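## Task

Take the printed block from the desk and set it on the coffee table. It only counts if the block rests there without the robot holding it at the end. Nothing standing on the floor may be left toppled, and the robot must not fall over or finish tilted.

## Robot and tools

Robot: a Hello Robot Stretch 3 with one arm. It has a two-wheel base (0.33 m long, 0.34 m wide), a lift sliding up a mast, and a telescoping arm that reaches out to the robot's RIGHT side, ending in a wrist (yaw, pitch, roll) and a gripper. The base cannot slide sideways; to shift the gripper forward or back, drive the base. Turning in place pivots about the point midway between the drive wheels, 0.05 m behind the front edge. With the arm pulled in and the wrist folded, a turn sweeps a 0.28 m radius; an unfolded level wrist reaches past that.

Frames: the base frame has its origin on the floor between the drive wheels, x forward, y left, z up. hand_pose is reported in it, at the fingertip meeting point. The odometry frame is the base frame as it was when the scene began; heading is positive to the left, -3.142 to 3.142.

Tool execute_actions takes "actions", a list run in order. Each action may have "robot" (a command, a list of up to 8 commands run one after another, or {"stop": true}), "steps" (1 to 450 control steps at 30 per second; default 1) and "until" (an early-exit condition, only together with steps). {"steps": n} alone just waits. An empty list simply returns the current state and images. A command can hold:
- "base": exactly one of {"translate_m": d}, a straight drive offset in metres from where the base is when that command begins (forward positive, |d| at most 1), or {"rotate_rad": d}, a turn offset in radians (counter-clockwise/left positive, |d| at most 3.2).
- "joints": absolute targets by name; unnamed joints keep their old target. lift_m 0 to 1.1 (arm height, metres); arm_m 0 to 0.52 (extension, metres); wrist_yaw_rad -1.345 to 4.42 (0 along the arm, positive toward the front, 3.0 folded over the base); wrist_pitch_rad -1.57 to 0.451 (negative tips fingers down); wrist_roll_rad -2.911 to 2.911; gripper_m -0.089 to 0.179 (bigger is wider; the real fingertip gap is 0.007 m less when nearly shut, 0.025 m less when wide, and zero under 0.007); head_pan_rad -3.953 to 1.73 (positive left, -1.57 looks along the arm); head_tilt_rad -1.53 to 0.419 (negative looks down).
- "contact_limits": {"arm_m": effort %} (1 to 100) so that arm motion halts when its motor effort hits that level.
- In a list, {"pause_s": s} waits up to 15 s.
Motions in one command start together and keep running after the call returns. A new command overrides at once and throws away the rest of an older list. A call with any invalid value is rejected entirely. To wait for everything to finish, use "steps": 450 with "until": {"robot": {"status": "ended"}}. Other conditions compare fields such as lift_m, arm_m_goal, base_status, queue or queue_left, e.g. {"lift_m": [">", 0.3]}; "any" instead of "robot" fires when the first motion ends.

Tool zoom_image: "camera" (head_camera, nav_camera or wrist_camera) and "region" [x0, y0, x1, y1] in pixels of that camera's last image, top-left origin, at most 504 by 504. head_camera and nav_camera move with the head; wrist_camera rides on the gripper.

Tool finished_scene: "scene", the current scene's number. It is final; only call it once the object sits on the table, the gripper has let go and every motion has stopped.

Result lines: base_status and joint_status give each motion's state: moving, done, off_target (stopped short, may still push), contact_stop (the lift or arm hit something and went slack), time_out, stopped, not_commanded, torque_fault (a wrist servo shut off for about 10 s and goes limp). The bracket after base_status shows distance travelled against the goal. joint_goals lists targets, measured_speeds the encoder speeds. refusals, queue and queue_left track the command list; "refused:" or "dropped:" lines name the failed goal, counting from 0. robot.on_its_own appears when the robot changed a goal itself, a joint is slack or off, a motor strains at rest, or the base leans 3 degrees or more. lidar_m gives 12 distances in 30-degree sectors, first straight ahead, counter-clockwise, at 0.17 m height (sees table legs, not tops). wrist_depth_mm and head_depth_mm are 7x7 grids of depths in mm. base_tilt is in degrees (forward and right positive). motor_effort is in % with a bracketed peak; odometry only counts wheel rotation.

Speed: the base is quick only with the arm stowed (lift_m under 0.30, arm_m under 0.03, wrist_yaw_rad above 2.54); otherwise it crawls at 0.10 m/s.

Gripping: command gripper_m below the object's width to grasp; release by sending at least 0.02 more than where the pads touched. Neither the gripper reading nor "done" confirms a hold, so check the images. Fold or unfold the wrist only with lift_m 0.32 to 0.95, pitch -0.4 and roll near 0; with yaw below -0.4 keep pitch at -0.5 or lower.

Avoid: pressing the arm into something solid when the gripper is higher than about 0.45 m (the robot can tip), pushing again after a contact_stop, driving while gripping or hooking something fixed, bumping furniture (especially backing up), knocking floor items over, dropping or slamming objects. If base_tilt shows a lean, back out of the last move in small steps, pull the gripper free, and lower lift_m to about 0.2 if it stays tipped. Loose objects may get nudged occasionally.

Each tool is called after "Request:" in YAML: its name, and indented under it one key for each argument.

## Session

Request:
execute_actions:
  actions: []

Scene clock: 0.00 s.
robot.base_odometry: x=+0.000 y=+0.000 heading=+0.000 (m, m, rad; robot's odometry frame)
robot.turned_by_wheels: +0.000 (rad since the last result)
robot.turned_by_imu: +0.000 (rad since the last result)
robot.base_tilt: forward=+1.2 right=-0.5 (deg)
robot.lidar_m: 0.86 0.91 1.27 2.16 2.11 1.22 1.55 0.99 0.74 0.71 0.78 0.89
robot.head_depth_mm: 2010 2711 2857 2787 2701 1086 805 / 1993 3033 3136 3103 3101 1075 811 / 2035 3110 3089 3121 3135 1066 814 / 2043 3149 3132 3119 2311 1053 821 / 2079 3099 3150 3172 2292 1041 824 / 2068 3124 3152 3099 3217 1030 830 / 2099 3167 3180 3250 3191 1021 837
robot.base_status: not_commanded
robot.joint_positions: lift_m=+0.368 arm_m=-0.001 wrist_yaw_rad=+2.835 wrist_pitch_rad=-0.545 wrist_roll_rad=-0.005 gripper_m=+0.037 head_pan_rad=+0.003 head_tilt_rad=+0.001
robot.joint_goals: lift_m=+0.368 arm_m=-0.001 wrist_yaw_rad=+2.835 wrist_pitch_rad=-0.545 wrist_roll_rad=-0.005 gripper_m=+0.037 head_pan_rad=+0.003 head_tilt_rad=+0.001
robot.joint_status: lift_m=not_commanded arm_m=not_commanded wrist_yaw_rad=not_commanded wrist_pitch_rad=not_commanded wrist_roll_rad=not_commanded gripper_m=not_commanded head_pan_rad=not_commanded head_tilt_rad=not_commanded
robot.measured_speeds: translate_m=+0.000 rotate_rad=+0.000 lift_m=+0.000 arm_m=+0.000 wrist_yaw_rad=+0.000 wrist_pitch_rad=+0.000 wrist_roll_rad=+0.000 head_pan_rad=+0.000 head_tilt_rad=+0.000
robot: refusals=0 queue=idle queue_left=0
robot.motor_effort: left_wheel=-1 right_wheel=+0 lift_m=+29 arm_m=+1 wrist_yaw_rad=+1 wrist_pitch_rad=+5 wrist_roll_rad=+0 gripper_m=+0 head_pan_rad=+0 head_tilt_rad=+2 (%)
robot.hand_pose: x=+0.0412 y=+0.0530 z=+0.3533 quat_wxyz=(+0.292, +0.700, +0.085, +0.646) (m; robot's base frame)
robot.wrist_depth_mm: - - - - - 987 732 / - - - - - - 757 / - - - - 958 933 829 / 770 794 788 767 744 741 729 / 671 - 660 638 650 629 607 / 559 544 575 544 556 539 531 / 492 502 - 479 471 466 466
pictures: head_camera (sideways: a quarter turn clockwise sets it upright), nav_camera (sideways: a quarter turn counterclockwise sets it upright), wrist_camera
Images, in order (width x height): head_camera 896x504, nav_camera 672x504, wrist_camera 644x364.

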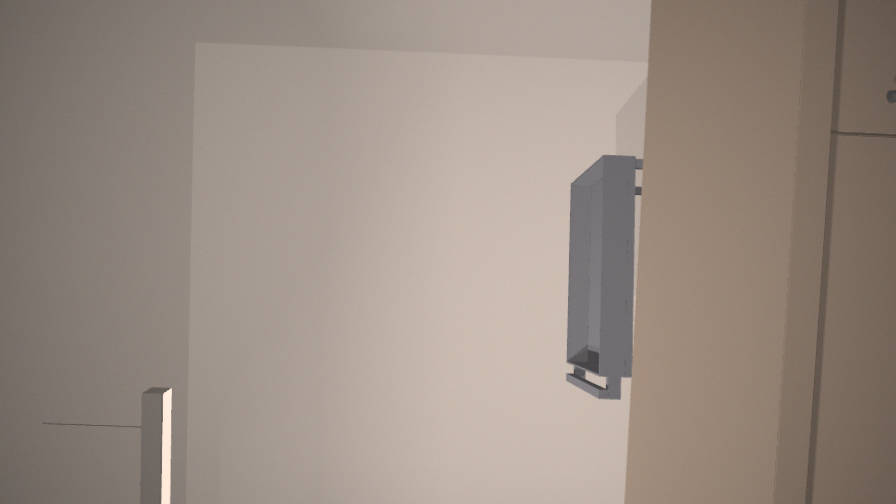

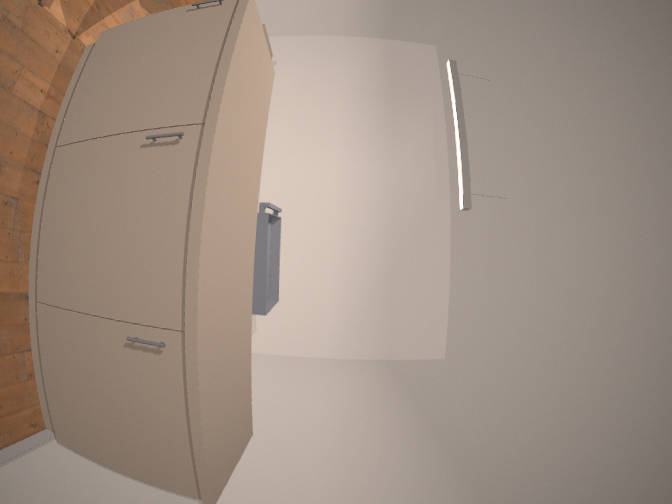

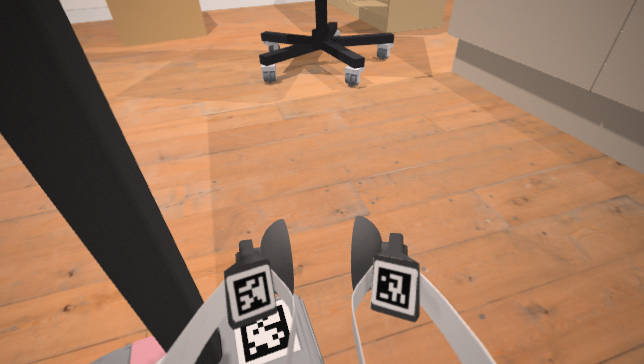

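Request:
execute_actions:
  actions:
    - {"robot":{"joints":{"head_pan_rad":1.6,"head_tilt_rad":-0.5}},"steps":200,"until":{"robot":{"status":"ended"}}}

Request:
execute_actions:
  actions:
    - {"robot":{"joints":{"head_pan_rad":-3.6,"head_tilt_rad":-0.5}},"steps":200,"until":{"robot":{"status":"ended"}}}

Scene clock: 1.47 s.
robot.base_odometry: x=+0.000 y=+0.000 heading=+0.000 (m, m, rad; robot's odometry frame)
robot.turned_by_wheels: +0.000 (rad since the last result)
robot.turned_by_imu: +0.000 (rad since the last result)
robot.base_tilt: forward=+1.2 right=-0.4 (deg)
robot.lidar_m: 0.86 0.90 1.27 2.15 2.12 1.22 1.55 0.99 0.74 0.71 0.77 0.89
robot.head_depth_mm: 2527 2730 1633 1690 1635 1556 1336 / 2521 2731 3005 2522 1837 1587 1318 / 2578 2713 3048 2616 1965 1588 1324 / 2576 2766 2610 2372 1964 1577 1312 / 2587 2778 2574 2371 1954 1574 1320 / 2626 2855 3082 2559 1950 1556 1311 / 2648 2925 3107 2561 1925 1594 1345
robot.base_status: not_commanded
robot.joint_positions: lift_m=+0.368 arm_m=-0.001 wrist_yaw_rad=+2.835 wrist_pitch_rad=-0.545 wrist_roll_rad=-0.005 gripper_m=+0.037 head_pan_rad=+1.593 head_tilt_rad=-0.493
robot.joint_goals: lift_m=+0.368 arm_m=-0.001 wrist_yaw_rad=+2.835 wrist_pitch_rad=-0.545 wrist_roll_rad=-0.005 gripper_m=+0.037 head_pan_rad=+1.600 head_tilt_rad=-0.500
robot.joint_status: lift_m=not_commanded arm_m=not_commanded wrist_yaw_rad=not_commanded wrist_pitch_rad=not_commanded wrist_roll_rad=not_commanded gripper_m=not_commanded head_pan_rad=done head_tilt_rad=done
robot.measured_speeds: translate_m=+0.000 rotate_rad=+0.000 lift_m=+0.000 arm_m=+0.000 wrist_yaw_rad=+0.000 wrist_pitch_rad=+0.000 wrist_roll_rad=+0.000 head_pan_rad=+0.000 head_tilt_rad=+0.000
robot: refusals=0 queue=done queue_left=0
robot.motor_effort: left_wheel=+0(1) right_wheel=+0(0) lift_m=+29(29) arm_m=+1(1) wrist_yaw_rad=+0(1) wrist_pitch_rad=+5(5) wrist_roll_rad=+0(1) gripper_m=+1(1) head_pan_rad=+4(45) head_tilt_rad=-4(37) (%)
robot.hand_pose: x=+0.0412 y=+0.0530 z=+0.3533 quat_wxyz=(+0.292, +0.700, +0.085, +0.646) (m; robot's base frame)
robot.wrist_depth_mm: - - - - - 970 715 / - - - - - - 757 / - - - 966 952 919 818 / 783 794 790 769 757 754 733 / 661 - 660 650 644 630 620 / 555 543 572 542 554 537 533 / 486 494 - 480 480 472 464
pictures: head_camera (sideways: a quarter turn clockwise sets it upright), nav_camera (sideways: a quarter turn counterclockwise sets it upright), wrist_camera
Images, in order (width x height): head_camera 896x504, nav_camera 672x504, wrist_camera 644x364.

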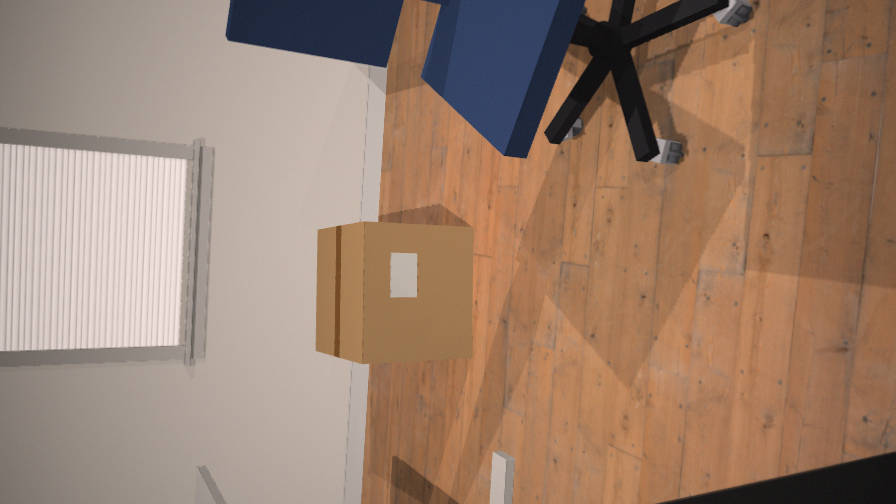

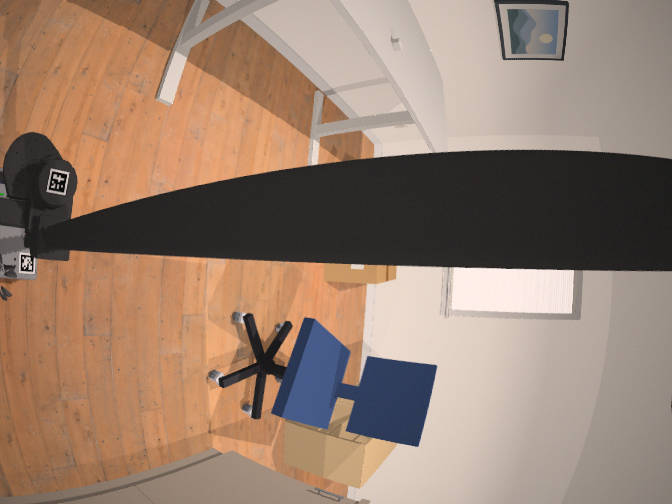

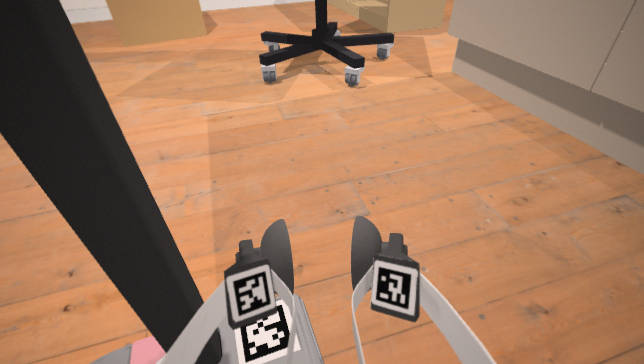

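Scene clock: 4.50 s.
robot.base_odometry: x=+0.000 y=+0.000 heading=+0.000 (m, m, rad; robot's odometry frame)
robot.turned_by_wheels: +0.000 (rad since the last result)
robot.turned_by_imu: +0.000 (rad since the last result)
robot.base_tilt: forward=+1.2 right=-0.5 (deg)
robot.lidar_m: 0.86 0.91 1.27 2.16 2.12 1.21 1.54 0.99 0.74 0.71 0.78 0.89
robot.head_depth_mm: 1580 1695 1078 2197 1989 1602 1325 / 1530 1626 1064 2099 1983 1586 1323 / 1466 1584 1136 1399 1856 1541 1322 / 1418 1524 1672 1871 1958 1586 1321 / 1370 1473 1597 1777 1895 1570 1312 / 1305 1421 1561 1707 1827 1562 1308 / 1273 1367 1490 1625 1773 1552 1309
robot.base_status: not_commanded
robot.joint_positions: lift_m=+0.368 arm_m=-0.001 wrist_yaw_rad=+2.835 wrist_pitch_rad=-0.545 wrist_roll_rad=-0.005 gripper_m=+0.037 head_pan_rad=-3.593 head_tilt_rad=-0.494
robot.joint_goals: lift_m=+0.368 arm_m=-0.001 wrist_yaw_rad=+2.835 wrist_pitch_rad=-0.545 wrist_roll_rad=-0.005 gripper_m=+0.037 head_pan_rad=-3.600 head_tilt_rad=-0.500
robot.joint_status: lift_m=not_commanded arm_m=not_commanded wrist_yaw_rad=not_commanded wrist_pitch_rad=not_commanded wrist_roll_rad=not_commanded gripper_m=not_commanded head_pan_rad=done head_tilt_rad=done
robot.measured_speeds: translate_m=+0.000 rotate_rad=+0.000 lift_m=+0.000 arm_m=+0.000 wrist_yaw_rad=+0.000 wrist_pitch_rad=+0.000 wrist_roll_rad=+0.000 head_pan_rad=+0.000 head_tilt_rad=+0.000
robot: refusals=0 queue=done queue_left=0
robot.motor_effort: left_wheel=-1(1) right_wheel=+0(0) lift_m=+29(29) arm_m=+1(1) wrist_yaw_rad=+0(0) wrist_pitch_rad=+5(5) wrist_roll_rad=+0(0) gripper_m=+0(0) head_pan_rad=-4(47) head_tilt_rad=-3(3) (%)
robot.hand_pose: x=+0.0412 y=+0.0530 z=+0.3533 quat_wxyz=(+0.292, +0.700, +0.085, +0.646) (m; robot's base frame)
robot.wrist_depth_mm: - - - - - 961 732 / - - - - - - 752 / - - - 965 928 924 839 / 777 800 788 771 767 744 748 / 661 - 641 644 663 621 620 / 567 546 567 541 550 544 526 / 488 506 - 481 472 470 467
pictures: head_camera (sideways: a quarter turn clockwise sets it upright), nav_camera (sideways: a quarter turn counterclockwise sets it upright), wrist_camera
Images, in order (width x height): head_camera 896x504, nav_camera 672x504, wrist_camera 644x364.

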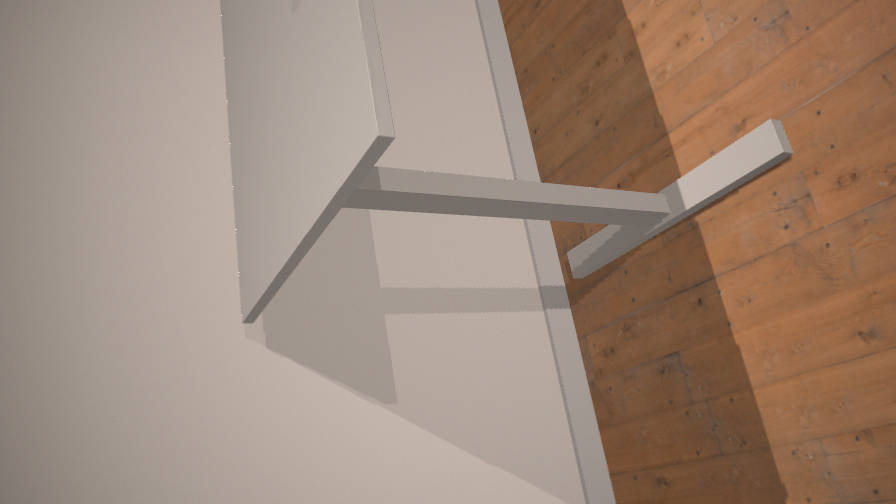

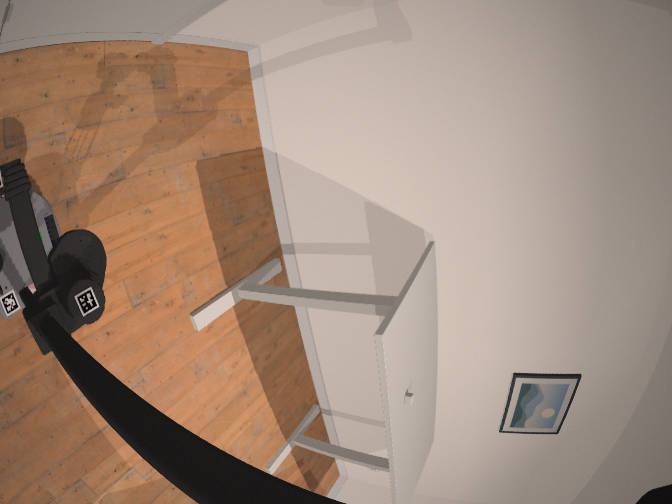

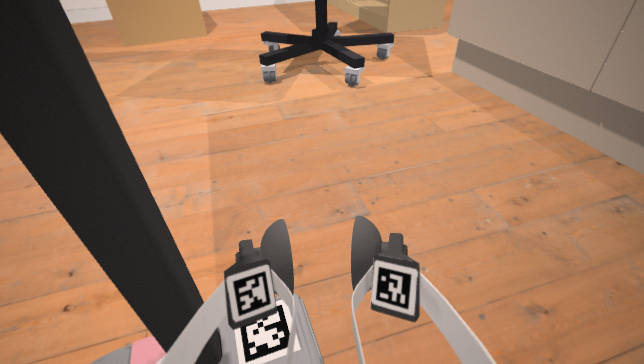

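Request:
execute_actions:
  actions:
    - {"robot":[{"joints":{"lift_m":0.27,"head_pan_rad":1.3,"head_tilt_rad":-0.6}},{"base":{"rotate_rad":1.76}},{"base":{"translate_m":1.0}},{"base":{"translate_m":0.1}}],"steps":450,"until":{"robot":{"status":"ended"}}}

Scene clock: 16.93 s.
robot.base_odometry: x=-0.207 y=+1.080 heading=+1.760 (m, m, rad; robot's odometry frame)
robot.turned_by_wheels: +1.760 (rad since the last result)
robot.turned_by_imu: +1.745 (rad since the last result)
robot.base_tilt: forward=+1.2 right=-0.5 (deg)
robot.lidar_m: 1.06 1.13 1.31 0.99 0.95 1.80 1.79 1.31 1.10 0.73 1.37 1.08
robot.head_depth_mm: 1109 1196 824 629 1707 1479 1254 / 1116 1181 817 627 1708 1472 1247 / 1114 1174 811 622 1708 1471 1256 / 1104 1168 807 617 1721 1461 1237 / 1097 1163 805 615 1668 1450 1238 / 1096 1158 800 614 1676 1451 1238 / 1096 1157 790 611 1653 1443 1229
robot.base_status: done (translate_m +0.1000 of +0.1000)
robot.joint_positions: lift_m=+0.270 arm_m=-0.001 wrist_yaw_rad=+2.835 wrist_pitch_rad=-0.547 wrist_roll_rad=-0.005 gripper_m=+0.037 head_pan_rad=+1.293 head_tilt_rad=-0.593
robot.joint_goals: lift_m=+0.270 arm_m=-0.001 wrist_yaw_rad=+2.835 wrist_pitch_rad=-0.547 wrist_roll_rad=-0.005 gripper_m=+0.037 head_pan_rad=+1.300 head_tilt_rad=-0.600
robot.joint_status: lift_m=done arm_m=not_commanded wrist_yaw_rad=not_commanded wrist_pitch_rad=not_commanded wrist_roll_rad=not_commanded gripper_m=not_commanded head_pan_rad=done head_tilt_rad=done
robot.measured_speeds: translate_m=+0.000 rotate_rad=+0.000 lift_m=+0.000 arm_m=+0.000 wrist_yaw_rad=+0.000 wrist_pitch_rad=+0.000 wrist_roll_rad=+0.000 head_pan_rad=+0.000 head_tilt_rad=+0.000
robot: refusals=0 queue=done queue_left=0
robot.motor_effort: left_wheel=-3(14) right_wheel=+1(7) lift_m=+25(29) arm_m=+1(1) wrist_yaw_rad=+0(0) wrist_pitch_rad=+6(6) wrist_roll_rad=+0(1) gripper_m=+0(0) head_pan_rad=+4(50) head_tilt_rad=-4(20) (%)
robot.hand_pose: x=+0.0411 y=+0.0527 z=+0.2550 quat_wxyz=(+0.293, +0.700, +0.086, +0.646) (m; robot's base frame)
robot.wrist_depth_mm: - - - - - - - / - - - - - 961 965 / - 782 777 779 759 744 738 / 625 645 627 617 604 593 578 / 525 - 534 516 519 498 497 / 455 - - 435 439 427 426 / - - - 391 374 377 374
pictures: head_camera (sideways: a quarter turn clockwise sets it upright), nav_camera (sideways: a quarter turn counterclockwise sets it upright), wrist_camera
Images, in order (width x height): head_camera 896x504, nav_camera 672x504, wrist_camera 644x364.

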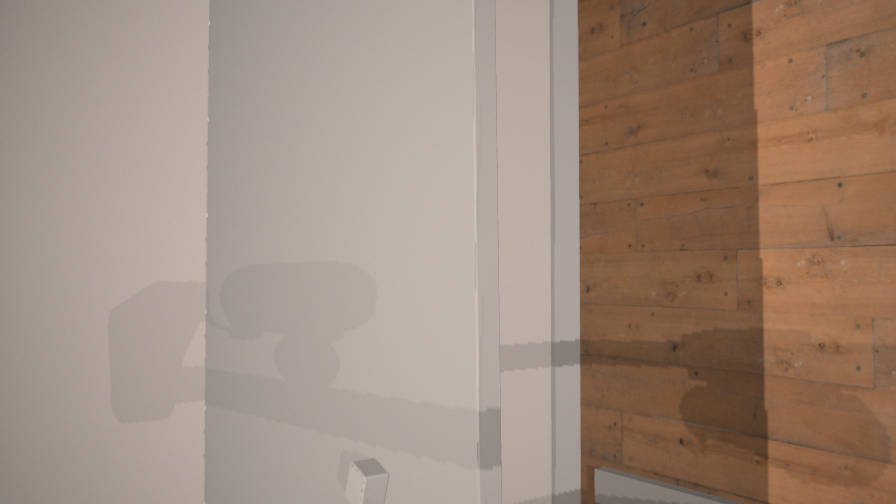

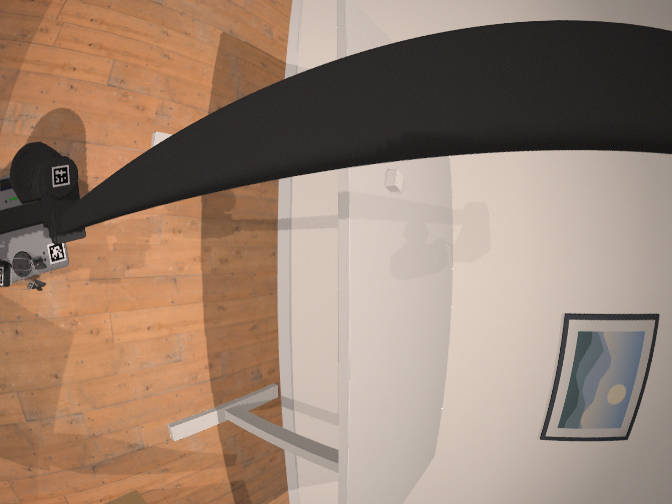

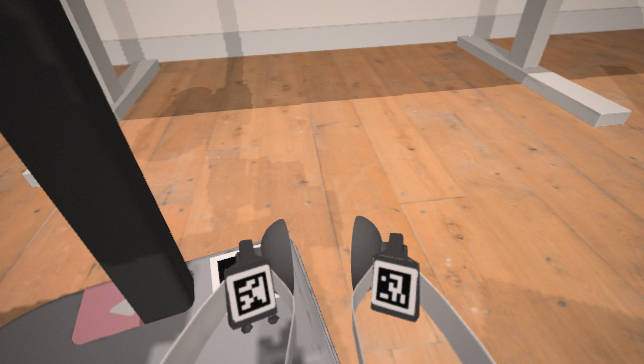

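Request:
execute_actions:
  actions:
    - {"robot":[{"base":{"rotate_rad":2.93},"joints":{"head_pan_rad":-1.57,"head_tilt_rad":-0.7,"lift_m":0.7,"wrist_pitch_rad":-0.4}},{"joints":{"wrist_yaw_rad":1.57,"gripper_m":0.14},"base":{"translate_m":0.25}},{"joints":{"lift_m":1.0,"wrist_pitch_rad":-0.2}},{"joints":{"wrist_yaw_rad":0}}],"steps":450,"until":{"robot":{"status":"ended"}}}

Scene clock: 31.83 s.
robot.base_odometry: x=-0.212 y=+0.830 heading=-1.593 (m, m, rad; robot's odometry frame)
robot.turned_by_wheels: +2.930 (rad since the last result)
robot.turned_by_imu: +2.921 (rad since the last result)
robot.base_tilt: forward=+1.2 right=-0.5 (deg)
robot.lidar_m: 1.55 1.56 1.14 1.10 0.87 1.94 1.31 1.31 1.36 0.85 0.86 1.60
robot.head_depth_mm: 1112 919 692 - - - 1175 / 1113 916 722 - - - 1149 / 1113 914 715 - - - 1146 / 1120 905 685 1619 1567 1366 1183 / 1126 898 683 1666 1571 1370 1191 / 1132 901 654 1065 1517 1367 1178 / 1136 891 653 1694 1598 1361 1187
robot.base_status: done (translate_m +0.2500 of +0.2500)
robot.joint_positions: lift_m=+1.000 arm_m=-0.001 wrist_yaw_rad=+0.003 wrist_pitch_rad=-0.223 wrist_roll_rad=-0.005 gripper_m=+0.140 head_pan_rad=-1.563 head_tilt_rad=-0.692
robot.joint_goals: lift_m=+1.000 arm_m=-0.001 wrist_yaw_rad=+0.000 wrist_pitch_rad=-0.200 wrist_roll_rad=-0.005 gripper_m=+0.140 head_pan_rad=-1.570 head_tilt_rad=-0.700
robot.joint_status: lift_m=done arm_m=not_commanded wrist_yaw_rad=done wrist_pitch_rad=done wrist_roll_rad=not_commanded gripper_m=done head_pan_rad=done head_tilt_rad=done
robot.measured_speeds: translate_m=+0.000 rotate_rad=+0.000 lift_m=+0.000 arm_m=+0.000 wrist_yaw_rad=+0.000 wrist_pitch_rad=+0.000 wrist_roll_rad=+0.000 head_pan_rad=+0.000 head_tilt_rad=+0.000
robot: refusals=0 queue=done queue_left=0
robot.motor_effort: left_wheel=-3(13) right_wheel=+2(6) lift_m=+33(35) arm_m=+0(0) wrist_yaw_rad=-3(3) wrist_pitch_rad=+9(11) wrist_roll_rad=+0(0) gripper_m=+0(81) head_pan_rad=-3(45) head_tilt_rad=-5(15) (%)
robot.hand_pose: x=-0.0207 y=-0.3885 z=+1.0584 quat_wxyz=(+0.705, +0.080, -0.701, -0.078) (m; robot's base frame)
robot.wrist_depth_mm: 925 930 967 930 920 960 944 / 972 - - - - - - / - - - - - 939 907 / - 690 604 581 567 551 532 / - 437 416 405 393 409 382 / 328 - 314 311 307 - 311 / - - 811 - - - -
pictures: head_camera (sideways: a quarter turn clockwise sets it upright), nav_camera (sideways: a quarter turn counterclockwise sets it upright), wrist_camera
Images, in order (width x height): head_camera 896x504, nav_camera 672x504, wrist_camera 644x364.

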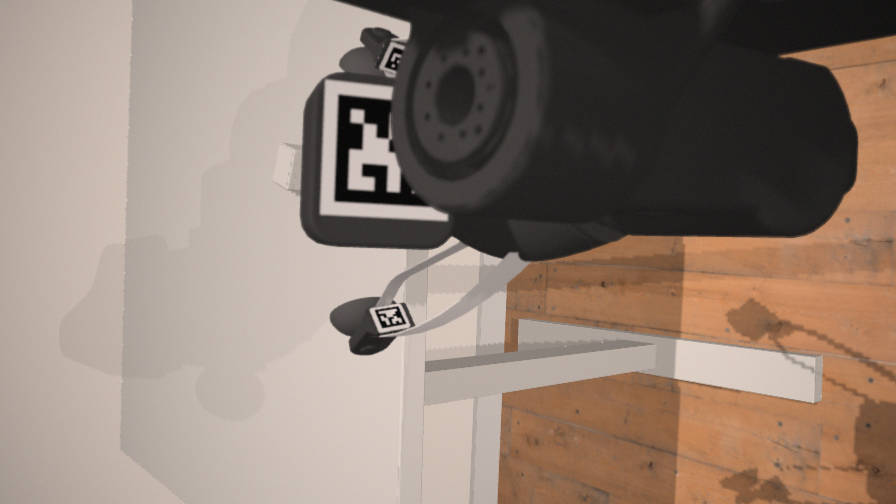

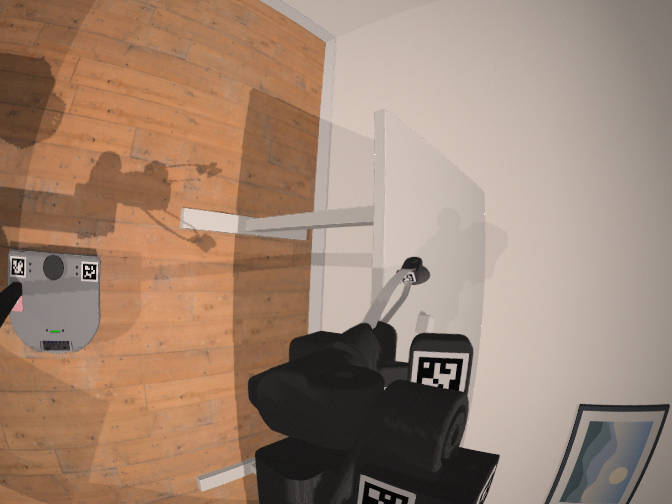

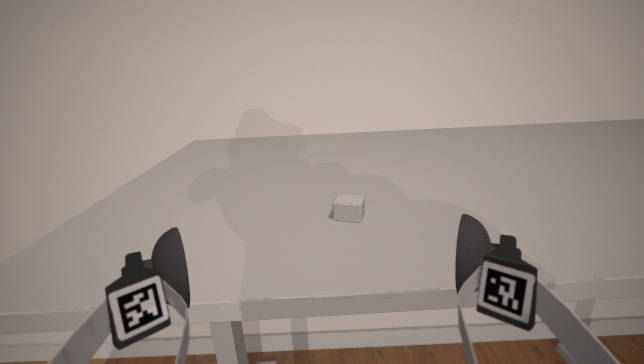

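Request:
execute_actions:
  actions:
    - {"robot":[{"base":{"translate_m":-0.045},"joints":{"lift_m":0.912,"arm_m":0.05}},{"joints":{"arm_m":0.16}}],"steps":450,"until":{"robot":{"status":"ended"}}}

Scene clock: 36.07 s.
robot.base_odometry: x=-0.211 y=+0.875 heading=-1.593 (m, m, rad; robot's odometry frame)
robot.turned_by_wheels: +0.000 (rad since the last result)
robot.turned_by_imu: +0.000 (rad since the last result)
robot.base_tilt: forward=+1.2 right=-0.4 (deg)
robot.lidar_m: 1.59 1.56 1.14 1.10 0.84 1.90 1.26 1.28 1.35 1.31 0.87 1.65
robot.head_depth_mm: 1105 922 724 - 1538 1378 1201 / 1112 917 720 - 1551 1371 1193 / 1113 909 716 - 1538 1364 1189 / 1120 899 673 1679 1605 1371 1194 / 1127 901 668 1677 1606 1359 1191 / 1128 895 652 1065 1381 1331 1176 / 1127 887 649 1679 1586 1356 1181
robot.base_status: done (translate_m -0.0450 of -0.0450)
robot.joint_positions: lift_m=+0.912 arm_m=+0.160 wrist_yaw_rad=+0.002 wrist_pitch_rad=-0.223 wrist_roll_rad=-0.005 gripper_m=+0.140 head_pan_rad=-1.563 head_tilt_rad=-0.692
robot.joint_goals: lift_m=+0.912 arm_m=+0.160 wrist_yaw_rad=+0.000 wrist_pitch_rad=-0.200 wrist_roll_rad=-0.005 gripper_m=+0.140 head_pan_rad=-1.570 head_tilt_rad=-0.700
robot.joint_status: lift_m=done arm_m=done wrist_yaw_rad=done wrist_pitch_rad=done wrist_roll_rad=not_commanded gripper_m=done head_pan_rad=done head_tilt_rad=done
robot.measured_speeds: translate_m=+0.000 rotate_rad=+0.000 lift_m=+0.000 arm_m=+0.000 wrist_yaw_rad=+0.000 wrist_pitch_rad=+0.000 wrist_roll_rad=+0.000 head_pan_rad=+0.000 head_tilt_rad=+0.000
robot: refusals=0 queue=done queue_left=0
robot.motor_effort: left_wheel=-3(11) right_wheel=+1(3) lift_m=+24(33) arm_m=+4(3) wrist_yaw_rad=-2(3) wrist_pitch_rad=+9(9) wrist_roll_rad=+0(0) gripper_m=+0(0) head_pan_rad=-4(4) head_tilt_rad=-5(5) (%)
robot.hand_pose: x=-0.0209 y=-0.5492 z=+0.9708 quat_wxyz=(+0.705, +0.080, -0.701, -0.078) (m; robot's base frame)
robot.wrist_depth_mm: 783 786 803 792 807 806 822 / 832 840 851 833 832 859 844 / 860 687 635 594 563 526 504 / 372 356 341 302 322 310 300 / 244 248 235 229 222 229 213 / 185 - 179 175 172 - 166 / 154 140 144 141 139 133 135
pictures: head_camera (sideways: a quarter turn clockwise sets it upright), nav_camera (sideways: a quarter turn counterclockwise sets it upright), wrist_camera
Images, in order (width x height): head_camera 896x504, nav_camera 672x504, wrist_camera 644x364.

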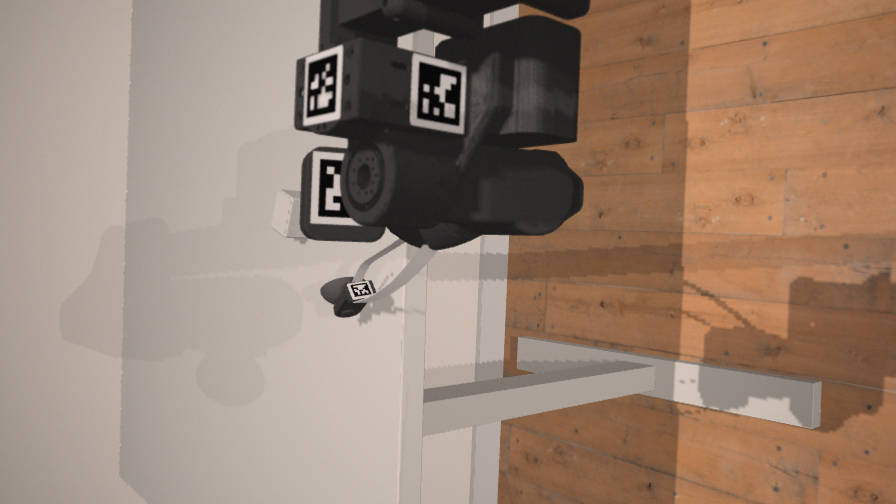

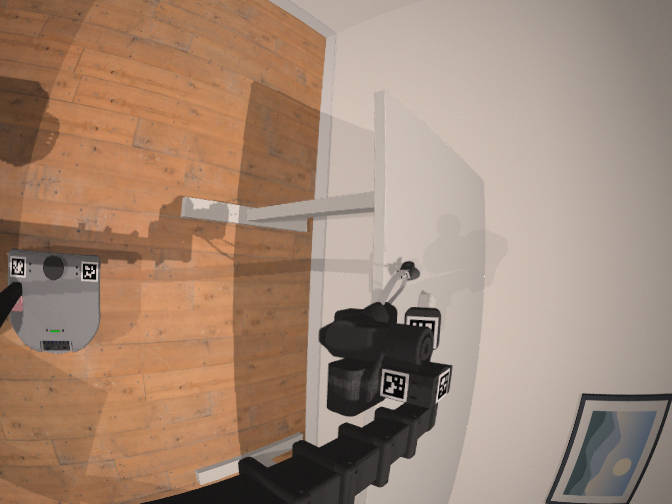

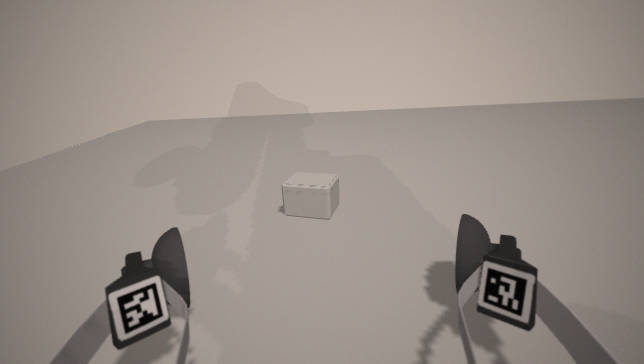

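Request:
execute_actions:
  actions:
    - {"robot":[{"base":{"translate_m":0.01},"joints":{"arm_m":0.275,"gripper_m":0.11}}],"steps":450,"until":{"robot":{"status":"ended"}}}

Scene clock: 38.13 s.
robot.base_odometry: x=-0.212 y=+0.865 heading=-1.593 (m, m, rad; robot's odometry frame)
robot.turned_by_wheels: +0.000 (rad since the last result)
robot.turned_by_imu: +0.000 (rad since the last result)
robot.base_tilt: forward=+1.3 right=-0.5 (deg)
robot.lidar_m: 1.58 1.56 1.14 1.10 0.84 1.91 1.27 1.29 1.36 0.91 0.87 1.64
robot.head_depth_mm: 1110 969 - 1663 1619 1379 1196 / 1114 972 - 1661 1621 1374 1186 / 1118 961 - 1679 1614 1363 1194 / 1120 904 634 1674 1614 1370 1193 / 1121 900 655 1674 1600 1360 1189 / 1140 895 654 1067 1352 1335 1178 / 1126 895 650 1691 1590 1358 1190
robot.base_status: done (translate_m +0.0100 of +0.0100)
robot.joint_positions: lift_m=+0.912 arm_m=+0.275 wrist_yaw_rad=+0.002 wrist_pitch_rad=-0.223 wrist_roll_rad=-0.005 gripper_m=+0.110 head_pan_rad=-1.563 head_tilt_rad=-0.692
robot.joint_goals: lift_m=+0.912 arm_m=+0.275 wrist_yaw_rad=+0.000 wrist_pitch_rad=-0.200 wrist_roll_rad=-0.005 gripper_m=+0.110 head_pan_rad=-1.570 head_tilt_rad=-0.700
robot.joint_status: lift_m=done arm_m=done wrist_yaw_rad=done wrist_pitch_rad=done wrist_roll_rad=not_commanded gripper_m=done head_pan_rad=done head_tilt_rad=done
robot.measured_speeds: translate_m=+0.000 rotate_rad=+0.000 lift_m=+0.000 arm_m=+0.000 wrist_yaw_rad=+0.000 wrist_pitch_rad=+0.000 wrist_roll_rad=+0.000 head_pan_rad=+0.000 head_tilt_rad=+0.000
robot: refusals=0 queue=done queue_left=0
robot.motor_effort: left_wheel=-3(8) right_wheel=+1(4) lift_m=+24(25) arm_m=+4(2) wrist_yaw_rad=-1(1) wrist_pitch_rad=+8(9) wrist_roll_rad=+0(0) gripper_m=+0(81) head_pan_rad=-4(4) head_tilt_rad=-5(5) (%)
robot.hand_pose: x=-0.0210 y=-0.6642 z=+0.9708 quat_wxyz=(+0.705, +0.080, -0.701, -0.078) (m; robot's base frame)
robot.wrist_depth_mm: 689 680 685 711 696 697 705 / 724 737 730 732 745 745 738 / 766 678 641 590 551 527 501 / 365 352 342 326 320 306 296 / 245 240 236 229 228 218 212 / 183 182 177 139 171 175 164 / 147 140 143 140 139 133 135
pictures: head_camera (sideways: a quarter turn clockwise sets it upright), nav_camera (sideways: a quarter turn counterclockwise sets it upright), wrist_camera
Images, in order (width x height): head_camera 896x504, nav_camera 672x504, wrist_camera 644x364.

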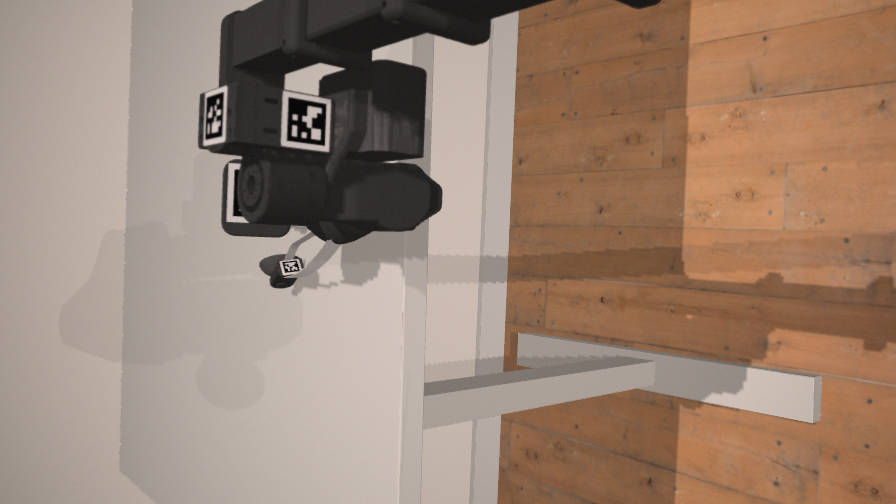

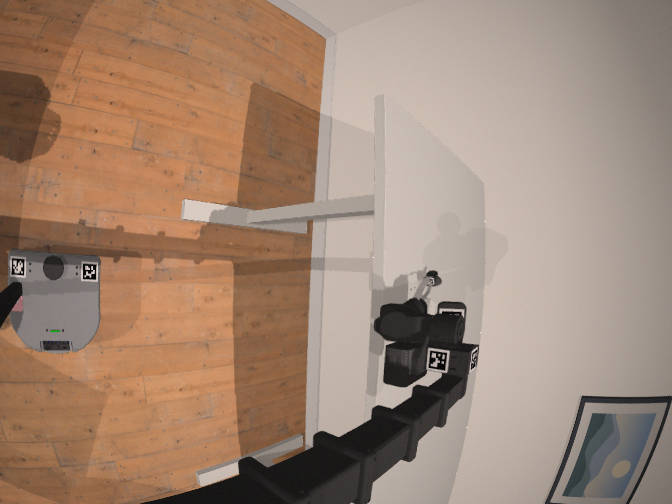

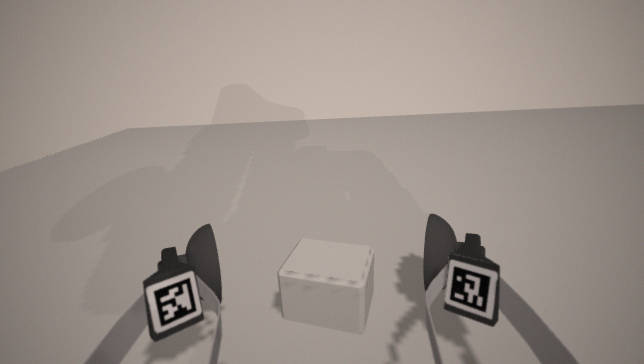

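Request:
execute_actions:
  actions:
    - {"robot":[{"joints":{"lift_m":0.907}},{"joints":{"gripper_m":0.01}},{"pause_s":0.4},{"joints":{"lift_m":1.0}}],"steps":450,"until":{"robot":{"status":"ended"}}}

Scene clock: 42.30 s.
robot.base_odometry: x=-0.212 y=+0.865 heading=-1.593 (m, m, rad; robot's odometry frame)
robot.turned_by_wheels: +0.000 (rad since the last result)
robot.turned_by_imu: +0.000 (rad since the last result)
robot.base_tilt: forward=+1.3 right=-0.5 (deg)
robot.lidar_m: 1.58 1.56 1.14 1.10 0.85 1.91 1.27 1.29 1.36 0.91 0.87 1.64
robot.head_depth_mm: 1075 942 642 1638 1623 1375 1193 / - - 637 1639 1613 1385 1197 / 1097 - 615 1650 1606 1363 1189 / 1117 931 657 1664 1613 1365 1195 / 1122 896 656 1658 1606 1371 1183 / 1131 896 652 1067 1350 1340 1179 / 1131 889 650 1695 1598 1358 1186
robot.base_status: done (translate_m +0.0100 of +0.0100)
robot.joint_positions: lift_m=+1.000 arm_m=+0.275 wrist_yaw_rad=+0.000 wrist_pitch_rad=-0.219 wrist_roll_rad=-0.005 gripper_m=+0.011 head_pan_rad=-1.563 head_tilt_rad=-0.692
robot.joint_goals: lift_m=+1.000 arm_m=+0.275 wrist_yaw_rad=+0.000 wrist_pitch_rad=-0.200 wrist_roll_rad=-0.005 gripper_m=+0.010 head_pan_rad=-1.570 head_tilt_rad=-0.700
robot.joint_status: lift_m=done arm_m=done wrist_yaw_rad=done wrist_pitch_rad=done wrist_roll_rad=not_commanded gripper_m=done head_pan_rad=done head_tilt_rad=done
robot.measured_speeds: translate_m=+0.000 rotate_rad=+0.000 lift_m=+0.000 arm_m=+0.000 wrist_yaw_rad=+0.000 wrist_pitch_rad=+0.000 wrist_roll_rad=+0.000 head_pan_rad=+0.000 head_tilt_rad=+0.000
robot: refusals=0 queue=done queue_left=0
robot.motor_effort: left_wheel=-4(4) right_wheel=+2(2) lift_m=+33(35) arm_m=+4(4) wrist_yaw_rad=+1(2) wrist_pitch_rad=+7(8) wrist_roll_rad=+0(0) gripper_m=-14(89) head_pan_rad=-4(4) head_tilt_rad=-4(5) (%)
robot.hand_pose: x=-0.0216 y=-0.6645 z=+1.0593 quat_wxyz=(+0.705, +0.078, -0.701, -0.078) (m; robot's base frame)
robot.wrist_depth_mm: 698 686 690 703 700 708 698 / 715 719 728 729 741 744 745 / 753 770 777 761 767 772 785 / 801 643 614 581 565 557 536 / 436 426 436 404 411 384 379 / 328 321 324 133 - 299 292 / 262 259 244 230 246 243 239
pictures: head_camera (sideways: a quarter turn clockwise sets it upright), nav_camera (sideways: a quarter turn counterclockwise sets it upright), wrist_camera
Images, in order (width x height): head_camera 896x504, nav_camera 672x504, wrist_camera 644x364.

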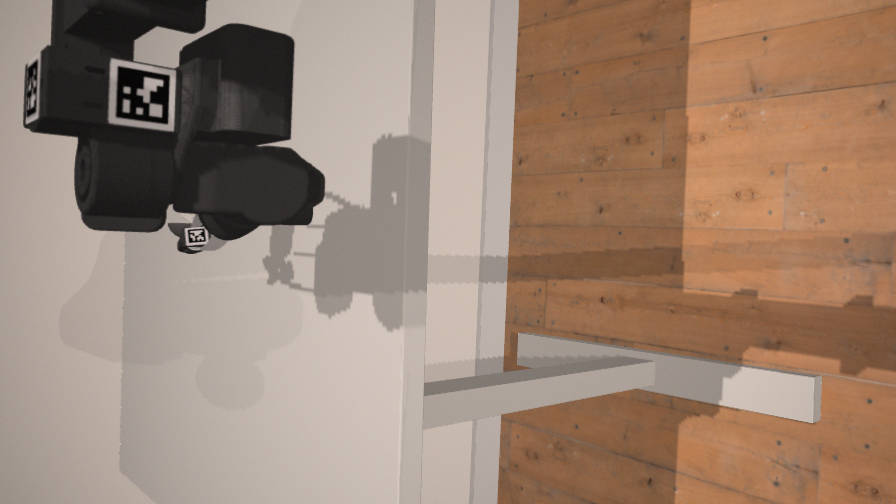

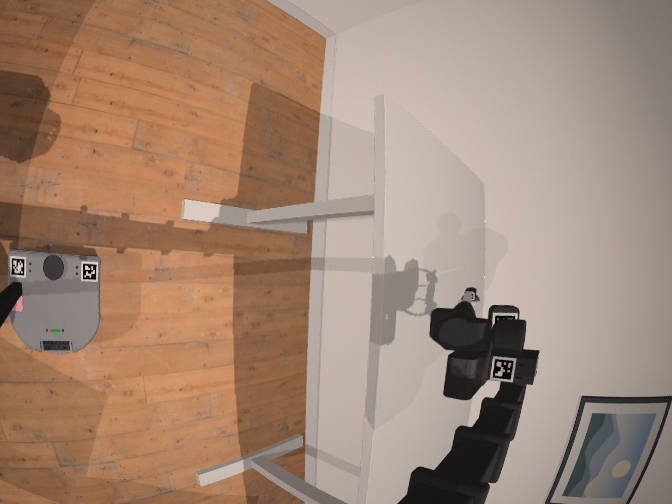

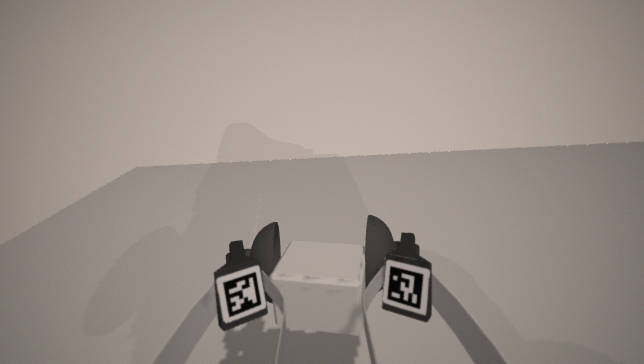

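Request:
execute_actions:
  actions:
    - {"robot":[{"joints":{"arm_m":0.0}},{"joints":{"wrist_yaw_rad":1.7,"head_pan_rad":0,"head_tilt_rad":-0.6},"base":{"rotate_rad":1.75}}],"steps":450,"until":{"robot":{"status":"ended"}}}

Scene clock: 49.27 s.
robot.base_odometry: x=-0.212 y=+0.865 heading=+0.157 (m, m, rad; robot's odometry frame)
robot.turned_by_wheels: +1.750 (rad since the last result)
robot.turned_by_imu: +1.746 (rad since the last result)
robot.base_tilt: forward=+1.2 right=-0.5 (deg)
robot.lidar_m: 1.10 0.85 1.30 1.27 1.59 1.32 0.86 1.45 1.59 1.58 1.34 1.10
robot.head_depth_mm: 2878 1374 1071 1216 1388 - 1231 / 2860 1364 1103 1242 1430 1463 1241 / 2987 1350 1129 1273 1469 1452 1240 / 3033 3190 1191 1361 1604 1457 1238 / 3051 3218 2872 2170 1642 1452 1241 / 3126 3122 2900 2184 1105 1258 1238 / 3200 3375 2654 1825 1103 936 1177
robot.base_status: done (rotate_rad +1.7499 of +1.7500)
robot.joint_positions: lift_m=+1.000 arm_m=+0.000 wrist_yaw_rad=+1.697 wrist_pitch_rad=-0.220 wrist_roll_rad=-0.005 gripper_m=+0.011 head_pan_rad=-0.007 head_tilt_rad=-0.606
robot.joint_goals: lift_m=+1.000 arm_m=+0.000 wrist_yaw_rad=+1.700 wrist_pitch_rad=-0.200 wrist_roll_rad=-0.005 gripper_m=+0.010 head_pan_rad=+0.000 head_tilt_rad=-0.600
robot.joint_status: lift_m=done arm_m=done wrist_yaw_rad=done wrist_pitch_rad=done wrist_roll_rad=not_commanded gripper_m=done head_pan_rad=done head_tilt_rad=done
robot.measured_speeds: translate_m=+0.000 rotate_rad=+0.000 lift_m=+0.000 arm_m=+0.000 wrist_yaw_rad=+0.000 wrist_pitch_rad=+0.000 wrist_roll_rad=+0.000 head_pan_rad=+0.000 head_tilt_rad=+0.000
robot: refusals=0 queue=done queue_left=0
robot.motor_effort: left_wheel=-4(10) right_wheel=+2(4) lift_m=+33(33) arm_m=-2(1) wrist_yaw_rad=+2(2) wrist_pitch_rad=+7(7) wrist_roll_rad=+0(0) gripper_m=-14(14) head_pan_rad=+4(45) head_tilt_rad=+3(15) (%)
robot.hand_pose: x=+0.2215 y=-0.1145 z=+1.0592 quat_wxyz=(+0.524, +0.577, -0.405, +0.478) (m; robot's base frame)
robot.wrist_depth_mm: - - - - - - - / - - - - - - - / - - - - - - - / 826 961 - - - 904 855 / 861 - - - - 977 883 / - - - 134 - - 925 / - 870 868 - - - -
pictures: head_camera (sideways: a quarter turn clockwise sets it upright), nav_camera (sideways: a quarter turn counterclockwise sets it upright), wrist_camera
Images, in order (width x height): head_camera 896x504, nav_camera 672x504, wrist_camera 644x364.

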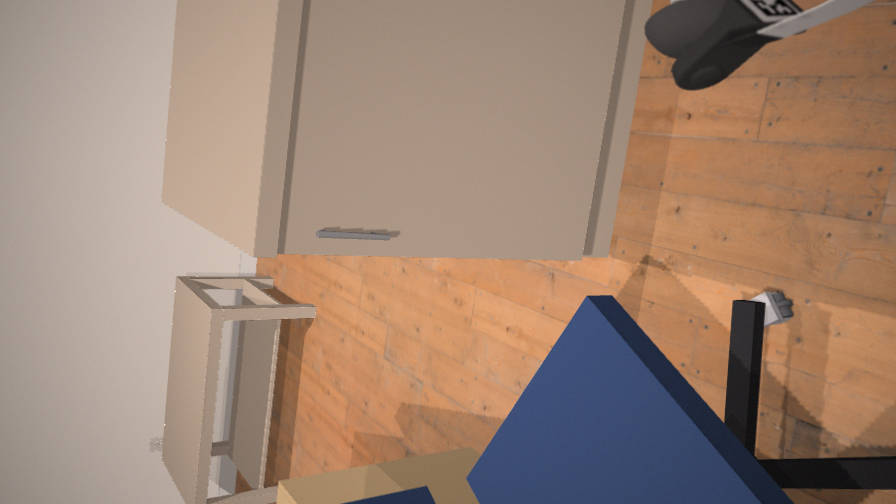

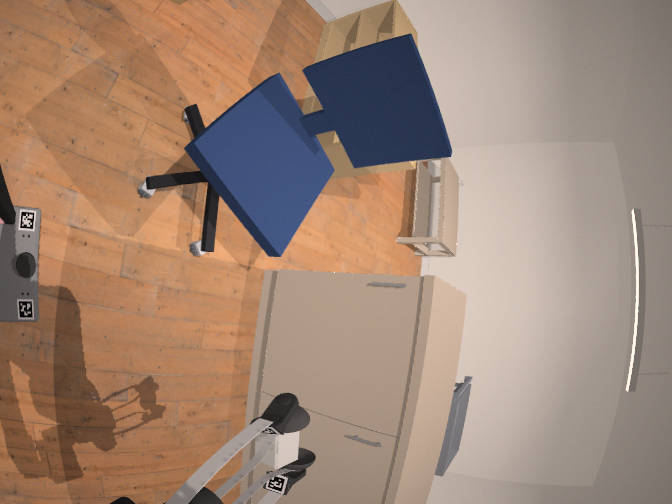

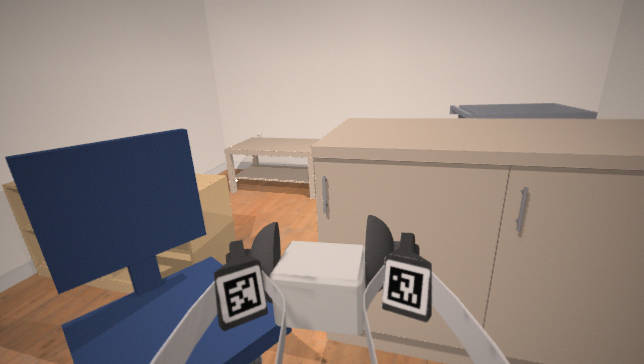

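Request:
execute_actions:
  actions:
    - {"robot":[{"base":{"rotate_rad":-0.3},"joints":{"lift_m":1.02}},{"base":{"translate_m":0.7}},{"base":{"rotate_rad":1.7},"joints":{"head_tilt_rad":-1.0}},{"pause_s":0.2}],"steps":450,"until":{"robot":{"status":"ended"}}}

Scene clock: 62.97 s.
robot.base_odometry: x=+0.481 y=+0.765 heading=+1.556 (m, m, rad; robot's odometry frame)
robot.turned_by_wheels: +1.400 (rad since the last result)
robot.turned_by_imu: +1.395 (rad since the last result)
robot.base_tilt: forward=+1.2 right=-0.4 (deg)
robot.lidar_m: 0.59 1.48 1.87 1.54 2.09 1.56 1.52 0.57 0.42 0.40 0.42 1.09
robot.head_depth_mm: 678 782 904 1477 1342 1219 1113 / 713 828 1037 964 1296 1217 1110 / 753 885 1037 951 865 1221 1119 / 800 944 1074 949 872 1178 1117 / 2056 1892 1073 949 1249 1212 1116 / 2121 1934 1690 940 1285 1218 1107 / 1617 1637 1703 1412 1341 1214 1105
robot.base_status: done (rotate_rad +1.6999 of +1.7000)
robot.joint_positions: lift_m=+1.020 arm_m=+0.000 wrist_yaw_rad=+1.697 wrist_pitch_rad=-0.220 wrist_roll_rad=-0.005 gripper_m=+0.011 head_pan_rad=-0.007 head_tilt_rad=-0.987
robot.joint_goals: lift_m=+1.020 arm_m=+0.000 wrist_yaw_rad=+1.700 wrist_pitch_rad=-0.200 wrist_roll_rad=-0.005 gripper_m=+0.010 head_pan_rad=+0.000 head_tilt_rad=-1.000
robot.joint_status: lift_m=done arm_m=done wrist_yaw_rad=done wrist_pitch_rad=done wrist_roll_rad=not_commanded gripper_m=done head_pan_rad=done head_tilt_rad=done
robot.measured_speeds: translate_m=+0.000 rotate_rad=+0.000 lift_m=+0.000 arm_m=+0.000 wrist_yaw_rad=+0.000 wrist_pitch_rad=+0.000 wrist_roll_rad=+0.000 head_pan_rad=+0.000 head_tilt_rad=+0.000
robot: refusals=0 queue=done queue_left=0
robot.motor_effort: left_wheel=-4(9) right_wheel=+2(5) lift_m=+33(34) arm_m=-2(2) wrist_yaw_rad=+3(2) wrist_pitch_rad=+8(7) wrist_roll_rad=+0(0) gripper_m=-14(14) head_pan_rad=+4(4) head_tilt_rad=-6(32) (%)
robot.hand_pose: x=+0.2215 y=-0.1144 z=+1.0790 quat_wxyz=(+0.524, +0.578, -0.405, +0.477) (m; robot's base frame)
robot.wrist_depth_mm: - - - - - - - / - - - - - - - / - - - - - - - / - - - 795 676 - - / - - - 765 693 - - / - - - 134 - - - / - - 890 793 - - -
pictures: head_camera (sideways: a quarter turn clockwise sets it upright), nav_camera (sideways: a quarter turn counterclockwise sets it upright), wrist_camera
Images, in order (width x height): head_camera 896x504, nav_camera 672x504, wrist_camera 644x364.

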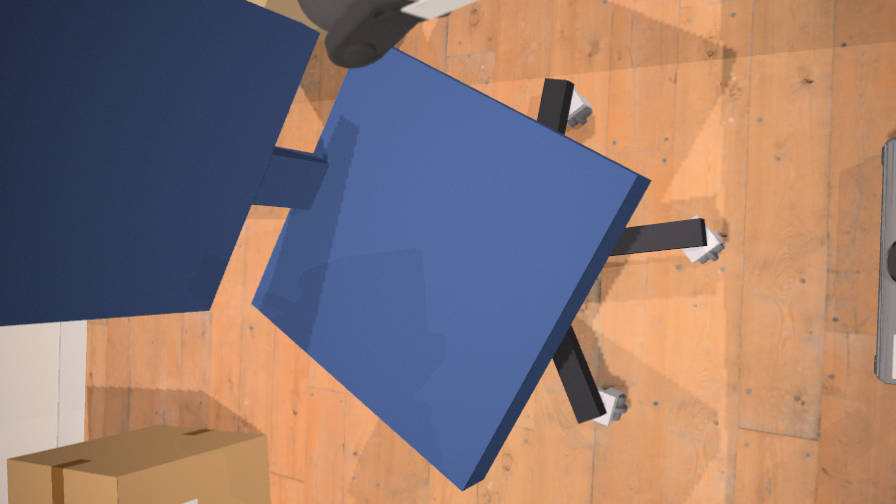

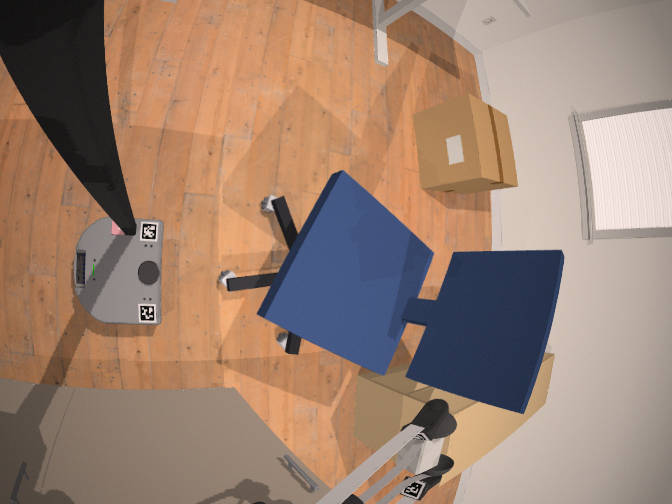

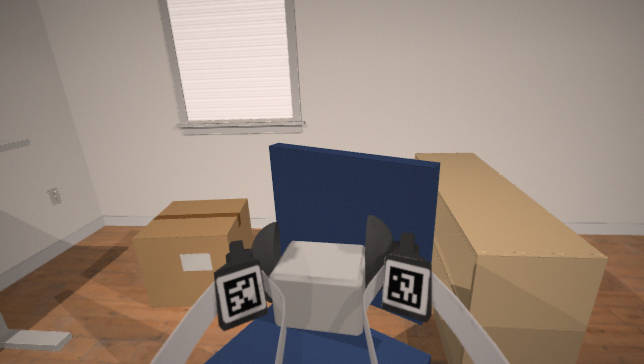

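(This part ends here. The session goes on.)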